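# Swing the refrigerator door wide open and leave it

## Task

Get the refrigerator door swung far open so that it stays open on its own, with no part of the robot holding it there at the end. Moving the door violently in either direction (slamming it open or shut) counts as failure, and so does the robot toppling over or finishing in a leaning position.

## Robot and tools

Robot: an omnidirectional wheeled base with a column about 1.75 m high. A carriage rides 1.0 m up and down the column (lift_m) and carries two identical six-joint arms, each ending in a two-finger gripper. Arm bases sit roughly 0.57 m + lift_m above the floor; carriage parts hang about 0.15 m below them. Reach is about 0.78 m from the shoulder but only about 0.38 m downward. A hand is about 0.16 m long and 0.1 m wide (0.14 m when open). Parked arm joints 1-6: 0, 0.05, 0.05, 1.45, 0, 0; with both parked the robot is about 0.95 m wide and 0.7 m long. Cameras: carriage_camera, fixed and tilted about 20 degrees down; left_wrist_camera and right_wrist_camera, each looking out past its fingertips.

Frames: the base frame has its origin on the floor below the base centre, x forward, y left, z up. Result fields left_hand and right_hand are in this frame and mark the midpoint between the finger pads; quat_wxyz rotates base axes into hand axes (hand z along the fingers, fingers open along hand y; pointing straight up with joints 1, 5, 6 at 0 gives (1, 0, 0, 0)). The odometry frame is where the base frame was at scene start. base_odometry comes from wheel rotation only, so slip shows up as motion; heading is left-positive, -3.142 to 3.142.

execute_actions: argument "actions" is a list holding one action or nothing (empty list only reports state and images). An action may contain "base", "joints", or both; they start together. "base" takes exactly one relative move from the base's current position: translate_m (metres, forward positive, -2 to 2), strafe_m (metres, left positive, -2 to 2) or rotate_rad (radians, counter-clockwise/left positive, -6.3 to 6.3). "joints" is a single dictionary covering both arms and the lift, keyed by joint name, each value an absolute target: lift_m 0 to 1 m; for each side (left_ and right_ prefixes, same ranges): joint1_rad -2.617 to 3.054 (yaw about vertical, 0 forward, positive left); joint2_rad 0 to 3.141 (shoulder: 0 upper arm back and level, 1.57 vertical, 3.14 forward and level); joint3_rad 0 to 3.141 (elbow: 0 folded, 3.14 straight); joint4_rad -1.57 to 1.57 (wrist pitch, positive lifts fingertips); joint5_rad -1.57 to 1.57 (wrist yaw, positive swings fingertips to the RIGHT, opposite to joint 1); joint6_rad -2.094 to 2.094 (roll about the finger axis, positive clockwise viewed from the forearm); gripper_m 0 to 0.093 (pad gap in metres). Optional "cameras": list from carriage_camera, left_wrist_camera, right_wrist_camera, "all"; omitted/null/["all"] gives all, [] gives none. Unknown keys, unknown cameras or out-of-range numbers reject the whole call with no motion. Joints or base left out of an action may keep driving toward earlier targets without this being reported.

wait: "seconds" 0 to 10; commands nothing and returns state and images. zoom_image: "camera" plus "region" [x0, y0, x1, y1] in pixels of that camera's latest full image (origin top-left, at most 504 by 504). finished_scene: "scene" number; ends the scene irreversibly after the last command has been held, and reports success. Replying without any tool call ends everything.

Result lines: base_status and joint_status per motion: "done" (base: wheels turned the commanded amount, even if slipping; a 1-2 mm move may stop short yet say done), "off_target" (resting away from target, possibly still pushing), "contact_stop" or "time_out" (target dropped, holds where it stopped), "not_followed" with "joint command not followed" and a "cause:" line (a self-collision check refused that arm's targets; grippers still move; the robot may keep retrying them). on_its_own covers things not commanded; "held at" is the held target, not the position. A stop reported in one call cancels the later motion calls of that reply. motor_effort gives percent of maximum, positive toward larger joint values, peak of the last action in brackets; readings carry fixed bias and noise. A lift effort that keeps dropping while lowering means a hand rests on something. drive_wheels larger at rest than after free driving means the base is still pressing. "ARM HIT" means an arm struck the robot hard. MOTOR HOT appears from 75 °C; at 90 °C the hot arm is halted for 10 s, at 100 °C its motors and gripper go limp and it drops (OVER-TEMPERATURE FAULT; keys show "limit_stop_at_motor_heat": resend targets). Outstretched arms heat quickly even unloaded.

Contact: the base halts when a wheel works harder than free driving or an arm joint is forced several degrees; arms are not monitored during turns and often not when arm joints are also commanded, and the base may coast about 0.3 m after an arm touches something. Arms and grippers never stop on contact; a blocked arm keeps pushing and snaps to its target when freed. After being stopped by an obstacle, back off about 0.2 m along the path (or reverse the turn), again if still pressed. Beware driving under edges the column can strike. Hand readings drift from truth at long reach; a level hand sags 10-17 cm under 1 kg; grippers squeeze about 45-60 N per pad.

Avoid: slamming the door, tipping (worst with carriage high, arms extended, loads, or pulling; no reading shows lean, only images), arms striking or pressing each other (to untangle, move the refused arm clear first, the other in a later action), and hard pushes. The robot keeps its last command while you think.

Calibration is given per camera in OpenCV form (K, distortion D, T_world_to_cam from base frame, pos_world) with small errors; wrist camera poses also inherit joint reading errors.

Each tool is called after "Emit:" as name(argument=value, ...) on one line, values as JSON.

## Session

Emit:
execute_actions(actions=[], cameras=["carriage_camera"])

Scene clock: 0.00 s.
base_odometry: x=+0.000 y=+0.000 heading=+0.000 (m, m, rad; odometry frame)
base_status: not commanded
joint_positions: lift_m=+0.298 left_joint1_rad=-0.032 left_joint2_rad=+0.016 left_joint3_rad=+0.045 left_joint4_rad=+1.405 left_joint5_rad=-0.009 left_joint6_rad=-0.057 left_gripper_m=+0.094 right_joint1_rad=+0.005 right_joint2_rad=+0.036 right_joint3_rad=+0.051 right_joint4_rad=+1.421 right_joint5_rad=-0.007 right_joint6_rad=-0.006 right_gripper_m=+0.094
joint_status: not commanded
motor_effort: lift_m=+29 drive_wheels=-1 (%)
left_hand: x=+0.2924 y=+0.3125 z=+1.3035 quat_wxyz=(+0.997, -0.005, +0.068, -0.044) (m; base frame)
right_hand: x=+0.2928 y=-0.3106 z=+1.3056 quat_wxyz=(+0.998, -0.004, +0.067, -0.001) (m; base frame)
pictures: carriage_camera
camera_calibration (this result's frames):
carriage_camera: T_world_to_cam=[[-0.0112502, -0.999928, -0.00421613, 0.00926123], [-0.340039, 0.00779083, -0.940379, 1.27612], [0.940344, -0.00914583, -0.340102, 0.257359], [0, 0, 0, 1]] pos_world=[0.192027, 0.00167232, 1.2876]
Images, in order (width x height): carriage_camera 504x504.

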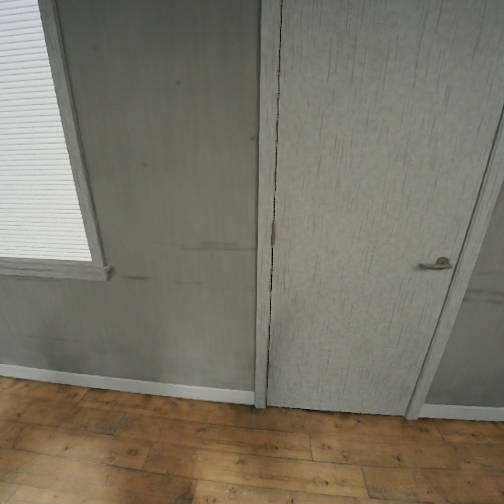

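Emit:
execute_actions(actions=[{"base":{"rotate_rad":2.97},"joints":{"lift_m":0.02}}], cameras=["carriage_camera"])

Scene clock: 5.00 s.
base_odometry: x=+0.000 y=+0.000 heading=+2.970 (m, m, rad; odometry frame)
base_status: done
joint_positions: lift_m=+0.020 left_joint1_rad=-0.032 left_joint2_rad=+0.016 left_joint3_rad=+0.045 left_joint4_rad=+1.401 left_joint5_rad=-0.009 left_joint6_rad=-0.057 left_gripper_m=+0.094 right_joint1_rad=+0.005 right_joint2_rad=+0.036 right_joint3_rad=+0.051 right_joint4_rad=+1.419 right_joint5_rad=-0.007 right_joint6_rad=-0.006 right_gripper_m=+0.094
joint_status: all done
motor_effort: lift_m=+25(25) drive_wheels=+5(15) (%)
left_hand: x=+0.2932 y=+0.3125 z=+1.0257 quat_wxyz=(+0.997, -0.005, +0.070, -0.044) (m; base frame)
right_hand: x=+0.2931 y=-0.3108 z=+1.0279 quat_wxyz=(+0.998, -0.004, +0.068, -0.001) (m; base frame)
pictures: carriage_camera
camera_calibration (this result's frames):
carriage_camera: T_world_to_cam=[[-0.0112502, -0.999928, -0.00421613, 0.00809045], [-0.340039, 0.00779083, -0.940379, 1.01498], [0.940344, -0.00914583, -0.340102, 0.162916], [0, 0, 0, 1]] pos_world=[0.192027, 0.00167232, 1.00991]
Images, in order (width x height): carriage_camera 504x504.

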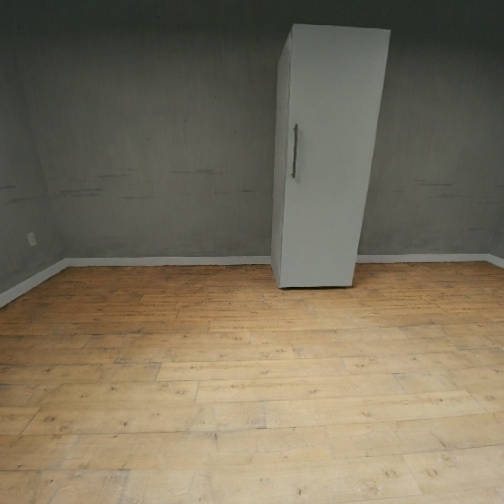

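Emit:
execute_actions(actions=[{"base":{"translate_m":1.05},"joints":{"right_joint2_rad":1.5,"right_joint3_rad":1.2,"right_joint4_rad":0.3,"lift_m":0.16}}], cameras=["carriage_camera","right_wrist_camera"])

Scene clock: 11.00 s.
base_odometry: x=-1.035 y=+0.178 heading=+2.971 (m, m, rad; odometry frame)
base_status: done
joint_positions: lift_m=+0.160 left_joint1_rad=-0.032 left_joint2_rad=+0.016 left_joint3_rad=+0.045 left_joint4_rad=+1.402 left_joint5_rad=-0.009 left_joint6_rad=-0.057 left_gripper_m=+0.094 right_joint1_rad=+0.005 right_joint2_rad=+1.496 right_joint3_rad=+1.176 right_joint4_rad=+0.297 right_joint5_rad=-0.007 right_joint6_rad=-0.006 right_gripper_m=+0.094
joint_status: all done
motor_effort: lift_m=+31(37) drive_wheels=-8(19) (%)
left_hand: x=+0.2929 y=+0.3125 z=+1.1652 quat_wxyz=(+0.997, -0.005, +0.070, -0.044) (m; base frame)
right_hand: x=+0.7571 y=-0.3086 z=+1.0876 quat_wxyz=(+0.699, -0.006, +0.715, +0.002) (m; base frame)
pictures: carriage_camera, right_wrist_camera
camera_calibration (this result's frames):
carriage_camera: T_world_to_cam=[[-0.0112502, -0.999928, -0.00421613, 0.00867843], [-0.340039, 0.00779083, -0.940379, 1.14613], [0.940344, -0.00914583, -0.340102, 0.210347], [0, 0, 0, 1]] pos_world=[0.192027, 0.00167232, 1.14937]
right_wrist_camera: T_world_to_cam=[[0.0673928, -0.997702, 0.00698086, -0.3579], [-0.619721, -0.0473423, -0.783393, 1.30341], [0.781923, 0.0484689, -0.621488, 0.217789], [0, 0, 0, 1]] pos_world=[0.661579, -0.305927, 1.15894]
Images, in order (width x height): carriage_camera 504x504, right_wrist_camera 504x504.

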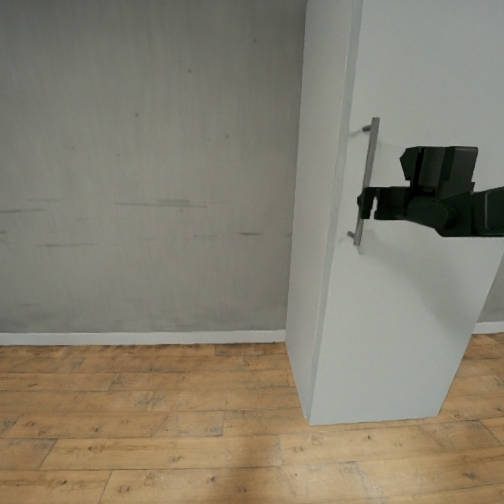

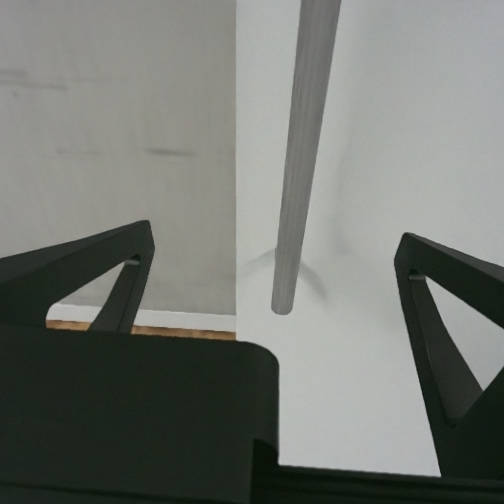

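Emit:
execute_actions(actions=[{"base":{"translate_m":0.13},"joints":{"right_joint1_rad":-0.025}}], cameras=[])

Emit:
execute_actions(actions=[{"joints":{"right_gripper_m":0}}], cameras=["right_wrist_camera"])

Emit:
execute_actions(actions=[{"base":{"translate_m":-0.04},"joints":{"right_gripper_m":0}}], cameras=["carriage_camera","right_wrist_camera"])

Scene clock: 14.80 s.
base_odometry: x=-1.163 y=+0.200 heading=+2.972 (m, m, rad; odometry frame)
base_status: done
joint_positions: lift_m=+0.160 left_joint1_rad=-0.032 left_joint2_rad=+0.016 left_joint3_rad=+0.045 left_joint4_rad=+1.404 left_joint5_rad=-0.009 left_joint6_rad=-0.057 left_gripper_m=+0.094 right_joint1_rad=-0.019 right_joint2_rad=+1.496 right_joint3_rad=+1.178 right_joint4_rad=+0.297 right_joint5_rad=-0.007 right_joint6_rad=-0.006 right_gripper_m=+0.094
joint_status: all done
motor_effort: lift_m=+31(30) drive_wheels=-8(14) (%)
left_hand: x=+0.2924 y=+0.3125 z=+1.1653 quat_wxyz=(+0.997, -0.005, +0.069, -0.044) (m; base frame)
right_hand: x=+0.7571 y=-0.3201 z=+1.0890 quat_wxyz=(+0.700, +0.002, +0.715, -0.006) (m; base frame)
pictures: none
No camera images: the call's "cameras" was empty. Leave "cameras" out to get every camera's image.

Scene clock: 15.53 s.
base_odometry: x=-1.163 y=+0.200 heading=+2.972 (m, m, rad; odometry frame)
base_status: not commanded
joint_positions: lift_m=+0.160 left_joint1_rad=-0.032 left_joint2_rad=+0.016 left_joint3_rad=+0.045 left_joint4_rad=+1.404 left_joint5_rad=-0.009 left_joint6_rad=-0.057 left_gripper_m=+0.094 right_joint1_rad=-0.023 right_joint2_rad=+1.496 right_joint3_rad=+1.179 right_joint4_rad=+0.297 right_joint5_rad=+0.000 right_joint6_rad=+0.008 right_gripper_m=+0.016
joint_status: right_gripper_m off_target (ended at +0.016, target +0.000)
motor_effort: lift_m=+30(30) drive_wheels=-7(7) (%)
left_hand: x=+0.2924 y=+0.3125 z=+1.1653 quat_wxyz=(+0.997, -0.005, +0.069, -0.044) (m; base frame)
right_hand: x=+0.7570 y=-0.3235 z=+1.0892 quat_wxyz=(+0.700, +0.011, +0.714, -0.005) (m; base frame)
pictures: right_wrist_camera
camera_calibration (this result's frames):
right_wrist_camera: T_world_to_cam=[[0.0327858, -0.999437, -0.00716394, -0.331802], [-0.618335, -0.0146515, -0.785778, 1.31599], [0.785231, 0.030192, -0.618467, 0.207782], [0, 0, 0, 1]] pos_world=[0.661445, -0.318608, 1.16021]
Images, in order (width x height): right_wrist_camera 504x504.

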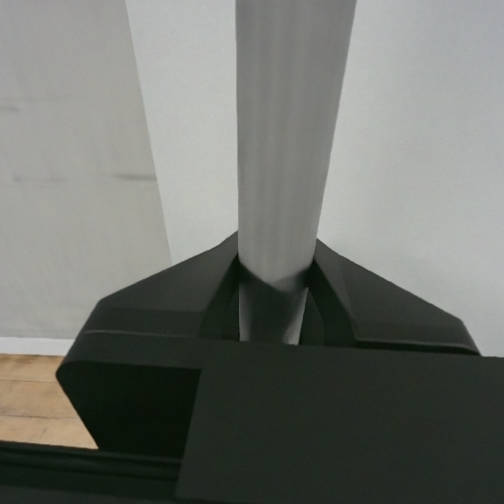

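Scene clock: 16.63 s.
base_odometry: x=-1.127 y=+0.194 heading=+2.972 (m, m, rad; odometry frame)
base_status: translate_m contact_stop (by the wheels' count: -0.036 of -0.040)
joint_positions: lift_m=+0.160 left_joint1_rad=-0.032 left_joint2_rad=+0.016 left_joint3_rad=+0.045 left_joint4_rad=+1.407 left_joint5_rad=-0.009 left_joint6_rad=-0.057 left_gripper_m=+0.094 right_joint1_rad=-0.032 right_joint2_rad=+1.517 right_joint3_rad=+1.200 right_joint4_rad=+0.296 right_joint5_rad=+0.013 right_joint6_rad=+0.011 right_gripper_m=+0.016
joint_status: right_gripper_m off_target (ended at +0.016, target +0.000)
motor_effort: lift_m=+31(30) drive_wheels=-2(22) (%)
left_hand: x=+0.2917 y=+0.3125 z=+1.1654 quat_wxyz=(+0.997, -0.005, +0.067, -0.044) (m; base frame)
right_hand: x=+0.7622 y=-0.3306 z=+1.0894 quat_wxyz=(+0.699, +0.020, +0.714, -0.012) (m; base frame)
pictures: carriage_camera, right_wrist_camera
camera_calibration (this result's frames):
carriage_camera: T_world_to_cam=[[-0.0112502, -0.999928, -0.00421613, 0.00867843], [-0.340039, 0.00779083, -0.940379, 1.14613], [0.940344, -0.00914583, -0.340102, 0.210347], [0, 0, 0, 1]] pos_world=[0.192027, 0.00167232, 1.14937]
right_wrist_camera: T_world_to_cam=[[0.0102342, -0.999905, -0.00920497, -0.319732], [-0.619033, 0.000894026, -0.785364, 1.32454], [0.785298, 0.0137358, -0.618966, 0.199113], [0, 0, 0, 1]] pos_world=[0.666841, -0.323621, 1.16054]
Images, in order (width x height): carriage_camera 504x504, right_wrist_camera 504x504.

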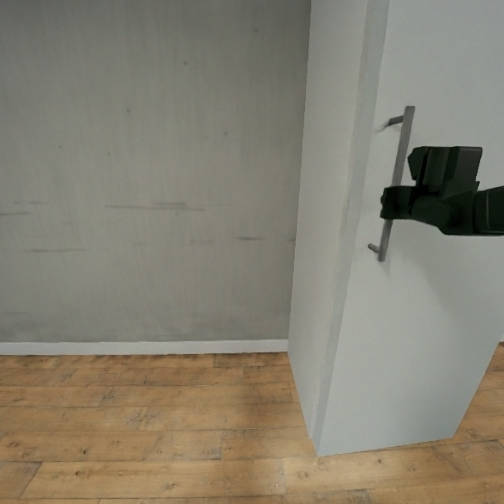

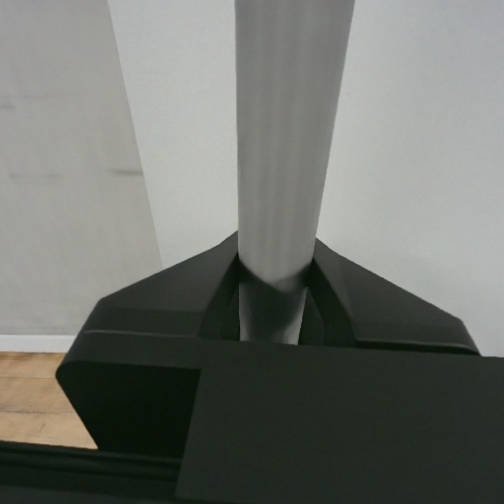

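Emit:
execute_actions(actions=[{"base":{"translate_m":-0.135},"joints":{"right_joint1_rad":-0.23,"right_joint5_rad":-0.2}}], cameras=[])

Emit:
execute_actions(actions=[{"base":{"translate_m":-0.095},"joints":{"right_joint1_rad":-0.64,"right_joint5_rad":-0.61}}], cameras=[])

Emit:
execute_actions(actions=[{"base":{"strafe_m":-0.13},"joints":{"right_joint1_rad":-1.0,"right_joint5_rad":-1.3}}], cameras=[])

Emit:
execute_actions(actions=[{"base":{"strafe_m":-0.12},"joints":{"right_joint1_rad":-1.08,"right_joint5_rad":-1.55}}], cameras=[])

Emit:
execute_actions(actions=[{"base":{"strafe_m":-0.22},"joints":{"right_joint1_rad":-1.08}}], cameras=["carriage_camera","right_wrist_camera"])

Scene clock: 22.80 s.
base_odometry: x=-0.994 y=+0.171 heading=+2.973 (m, m, rad; odometry frame)
base_status: done
joint_positions: lift_m=+0.160 left_joint1_rad=-0.032 left_joint2_rad=+0.016 left_joint3_rad=+0.045 left_joint4_rad=+1.407 left_joint5_rad=-0.009 left_joint6_rad=-0.057 left_gripper_m=+0.094 right_joint1_rad=-0.226 right_joint2_rad=+1.516 right_joint3_rad=+1.200 right_joint4_rad=+0.289 right_joint5_rad=-0.208 right_joint6_rad=+0.002 right_gripper_m=+0.016
joint_status: all done
motor_effort: lift_m=+30(31) drive_wheels=+5(12) (%)
left_hand: x=+0.2918 y=+0.3125 z=+1.1654 quat_wxyz=(+0.997, -0.005, +0.067, -0.044) (m; base frame)
right_hand: x=+0.7538 y=-0.3893 z=+1.0884 quat_wxyz=(+0.698, +0.009, +0.716, -0.004) (m; base frame)
pictures: none
No camera images: the call's "cameras" was empty. Leave "cameras" out to get every camera's image.

Scene clock: 24.40 s.
base_odometry: x=-0.901 y=+0.155 heading=+2.974 (m, m, rad; odometry frame)
base_status: done
joint_positions: lift_m=+0.160 left_joint1_rad=-0.032 left_joint2_rad=+0.016 left_joint3_rad=+0.045 left_joint4_rad=+1.406 left_joint5_rad=-0.009 left_joint6_rad=-0.057 left_gripper_m=+0.094 right_joint1_rad=-0.649 right_joint2_rad=+1.509 right_joint3_rad=+1.197 right_joint4_rad=+0.278 right_joint5_rad=-0.577 right_joint6_rad=-0.014 right_gripper_m=+0.015
joint_status: right_joint5_rad off_target (ended at -0.577, target -0.610); the others done
motor_effort: lift_m=+31(31) drive_wheels=-6(16) (%)
left_hand: x=+0.2920 y=+0.3125 z=+1.1654 quat_wxyz=(+0.997, -0.005, +0.068, -0.044) (m; base frame)
right_hand: x=+0.6932 y=-0.5235 z=+1.0886 quat_wxyz=(+0.697, +0.027, +0.716, -0.024) (m; base frame)
pictures: none
No camera images: the call's "cameras" was empty. Leave "cameras" out to get every camera's image.

Scene clock: 26.20 s.
base_odometry: x=-0.879 y=+0.283 heading=+2.974 (m, m, rad; odometry frame)
base_status: done
joint_positions: lift_m=+0.160 left_joint1_rad=-0.032 left_joint2_rad=+0.016 left_joint3_rad=+0.045 left_joint4_rad=+1.406 left_joint5_rad=-0.009 left_joint6_rad=-0.057 left_gripper_m=+0.094 right_joint1_rad=-1.020 right_joint2_rad=+1.520 right_joint3_rad=+1.194 right_joint4_rad=+0.282 right_joint5_rad=-1.345 right_joint6_rad=-0.043 right_gripper_m=+0.015
joint_status: right_joint5_rad off_target (ended at -1.345, target -1.300); the others done
motor_effort: lift_m=+31(31) drive_wheels=-3(14) (%)
left_hand: x=+0.2920 y=+0.3125 z=+1.1654 quat_wxyz=(+0.997, -0.005, +0.068, -0.044) (m; base frame)
right_hand: x=+0.5961 y=-0.5399 z=+1.0874 quat_wxyz=(+0.694, -0.115, +0.701, +0.114) (m; base frame)
pictures: none
No camera images: the call's "cameras" was empty. Leave "cameras" out to get every camera's image.

Scene clock: 27.87 s.
base_odometry: x=-0.858 y=+0.401 heading=+2.973 (m, m, rad; odometry frame)
base_status: done
joint_positions: lift_m=+0.160 left_joint1_rad=-0.032 left_joint2_rad=+0.016 left_joint3_rad=+0.045 left_joint4_rad=+1.406 left_joint5_rad=-0.009 left_joint6_rad=-0.057 left_gripper_m=+0.094 right_joint1_rad=-1.107 right_joint2_rad=+1.520 right_joint3_rad=+1.187 right_joint4_rad=+0.286 right_joint5_rad=-1.562 right_joint6_rad=-0.046 right_gripper_m=+0.015
joint_status: right_joint1_rad off_target (ended at -1.107, target -1.080); the others done
motor_effort: lift_m=+30(31) drive_wheels=-3(8) (%)
left_hand: x=+0.2920 y=+0.3125 z=+1.1654 quat_wxyz=(+0.997, -0.005, +0.068, -0.044) (m; base frame)
right_hand: x=+0.5623 y=-0.5331 z=+1.0872 quat_wxyz=(+0.689, -0.159, +0.689, +0.160) (m; base frame)
pictures: none
No camera images: the call's "cameras" was empty. Leave "cameras" out to get every camera's image.

Scene clock: 30.03 s.
base_odometry: x=-0.821 y=+0.618 heading=+2.973 (m, m, rad; odometry frame)
base_status: done
joint_positions: lift_m=+0.160 left_joint1_rad=-0.032 left_joint2_rad=+0.016 left_joint3_rad=+0.045 left_joint4_rad=+1.406 left_joint5_rad=-0.008 left_joint6_rad=-0.057 left_gripper_m=+0.094 right_joint1_rad=-1.070 right_joint2_rad=+1.475 right_joint3_rad=+1.150 right_joint4_rad=+0.256 right_joint5_rad=-1.563 right_joint6_rad=-0.067 right_gripper_m=+0.014
joint_status: all done
motor_effort: lift_m=+31(30) drive_wheels=+5(9) (%)
left_hand: x=+0.2921 y=+0.3124 z=+1.1653 quat_wxyz=(+0.997, -0.005, +0.068, -0.044) (m; base frame)
right_hand: x=+0.5646 y=-0.5113 z=+1.0866 quat_wxyz=(+0.685, -0.172, +0.686, +0.173) (m; base frame)
pictures: carriage_camera, right_wrist_camera
camera_calibration (this result's frames):
carriage_camera: T_world_to_cam=[[-0.0112502, -0.999928, -0.00421613, 0.00867843], [-0.340039, 0.00779083, -0.940379, 1.14613], [0.940344, -0.00914583, -0.340102, 0.210347], [0, 0, 0, 1]] pos_world=[0.192027, 0.00167232, 1.14937]
right_wrist_camera: T_world_to_cam=[[0.52158, -0.853202, -0.000429949, -0.721658], [-0.514499, -0.314122, -0.797884, 0.993649], [0.680621, 0.416382, -0.602811, 0.602506], [0, 0, 0, 1]] pos_world=[0.477555, -0.554466, 1.1557]
Images, in order (width x height): carriage_camera 504x504, right_wrist_camera 504x504.

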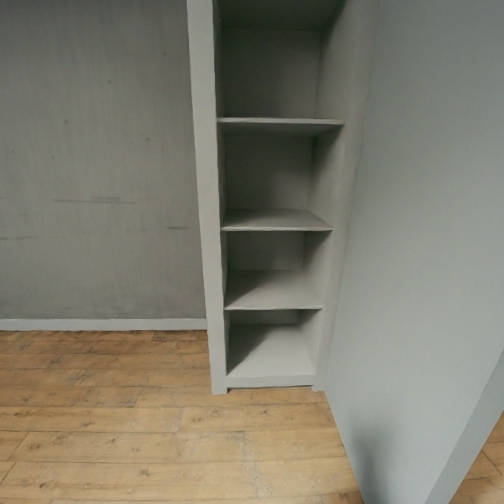

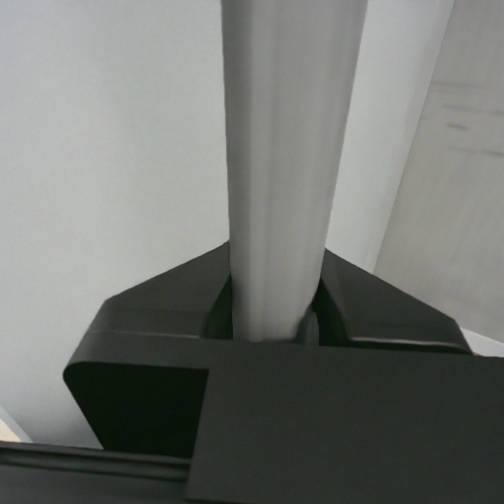

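Emit:
execute_actions(actions=[{"joints":{"right_gripper_m":0.045}}], cameras=[])

Emit:
execute_actions(actions=[{"base":{"translate_m":-0.2},"joints":{"right_joint5_rad":-1.45}}], cameras=["carriage_camera"])

Emit:
finished_scene(scene=2)

Scene clock: 32.13 s.
base_odometry: x=-0.821 y=+0.618 heading=+2.973 (m, m, rad; odometry frame)
base_status: not commanded
joint_positions: lift_m=+0.160 left_joint1_rad=-0.032 left_joint2_rad=+0.016 left_joint3_rad=+0.045 left_joint4_rad=+1.404 left_joint5_rad=-0.009 left_joint6_rad=-0.057 left_gripper_m=+0.094 right_joint1_rad=-1.070 right_joint2_rad=+1.485 right_joint3_rad=+1.181 right_joint4_rad=+0.283 right_joint5_rad=-1.555 right_joint6_rad=-0.014 right_gripper_m=+0.045
joint_status: all done
motor_effort: lift_m=+30(31) drive_wheels=-2(4) (%)
left_hand: x=+0.2924 y=+0.3125 z=+1.1653 quat_wxyz=(+0.997, -0.005, +0.069, -0.044) (m; base frame)
right_hand: x=+0.5668 y=-0.5154 z=+1.0957 quat_wxyz=(+0.686, -0.167, +0.687, +0.172) (m; base frame)
pictures: none
No camera images: the call's "cameras" was empty. Leave "cameras" out to get every camera's image.

Scene clock: 34.27 s.
base_odometry: x=-0.624 y=+0.585 heading=+2.973 (m, m, rad; odometry frame)
base_status: done
joint_positions: lift_m=+0.160 left_joint1_rad=-0.032 left_joint2_rad=+0.016 left_joint3_rad=+0.045 left_joint4_rad=+1.404 left_joint5_rad=-0.009 left_joint6_rad=-0.057 left_gripper_m=+0.094 right_joint1_rad=-1.071 right_joint2_rad=+1.485 right_joint3_rad=+1.181 right_joint4_rad=+0.285 right_joint5_rad=-1.455 right_joint6_rad=-0.012 right_gripper_m=+0.045
joint_status: all done
motor_effort: lift_m=+30(30) drive_wheels=-2(8) (%)
left_hand: x=+0.2925 y=+0.3125 z=+1.1653 quat_wxyz=(+0.997, -0.005, +0.069, -0.044) (m; base frame)
right_hand: x=+0.5737 y=-0.5315 z=+1.0956 quat_wxyz=(+0.693, -0.133, +0.695, +0.137) (m; base frame)
pictures: carriage_camera
camera_calibration (this result's frames):
carriage_camera: T_world_to_cam=[[-0.0112502, -0.999928, -0.00421613, 0.00867843], [-0.340039, 0.00779083, -0.940379, 1.14613], [0.940344, -0.00914583, -0.340102, 0.210347], [0, 0, 0, 1]] pos_world=[0.192027, 0.00167232, 1.14937]
Images, in order (width x height): carriage_camera 504x504.

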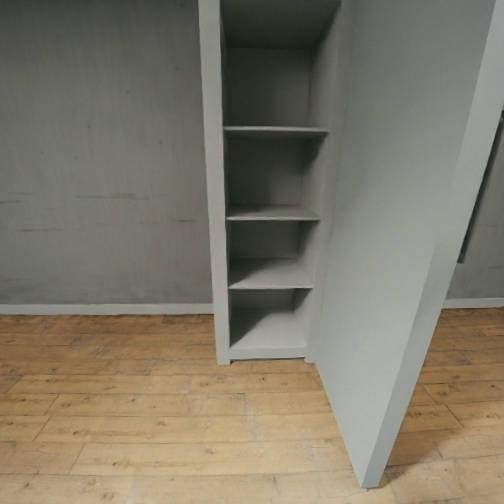

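The scene is finished: the task was done.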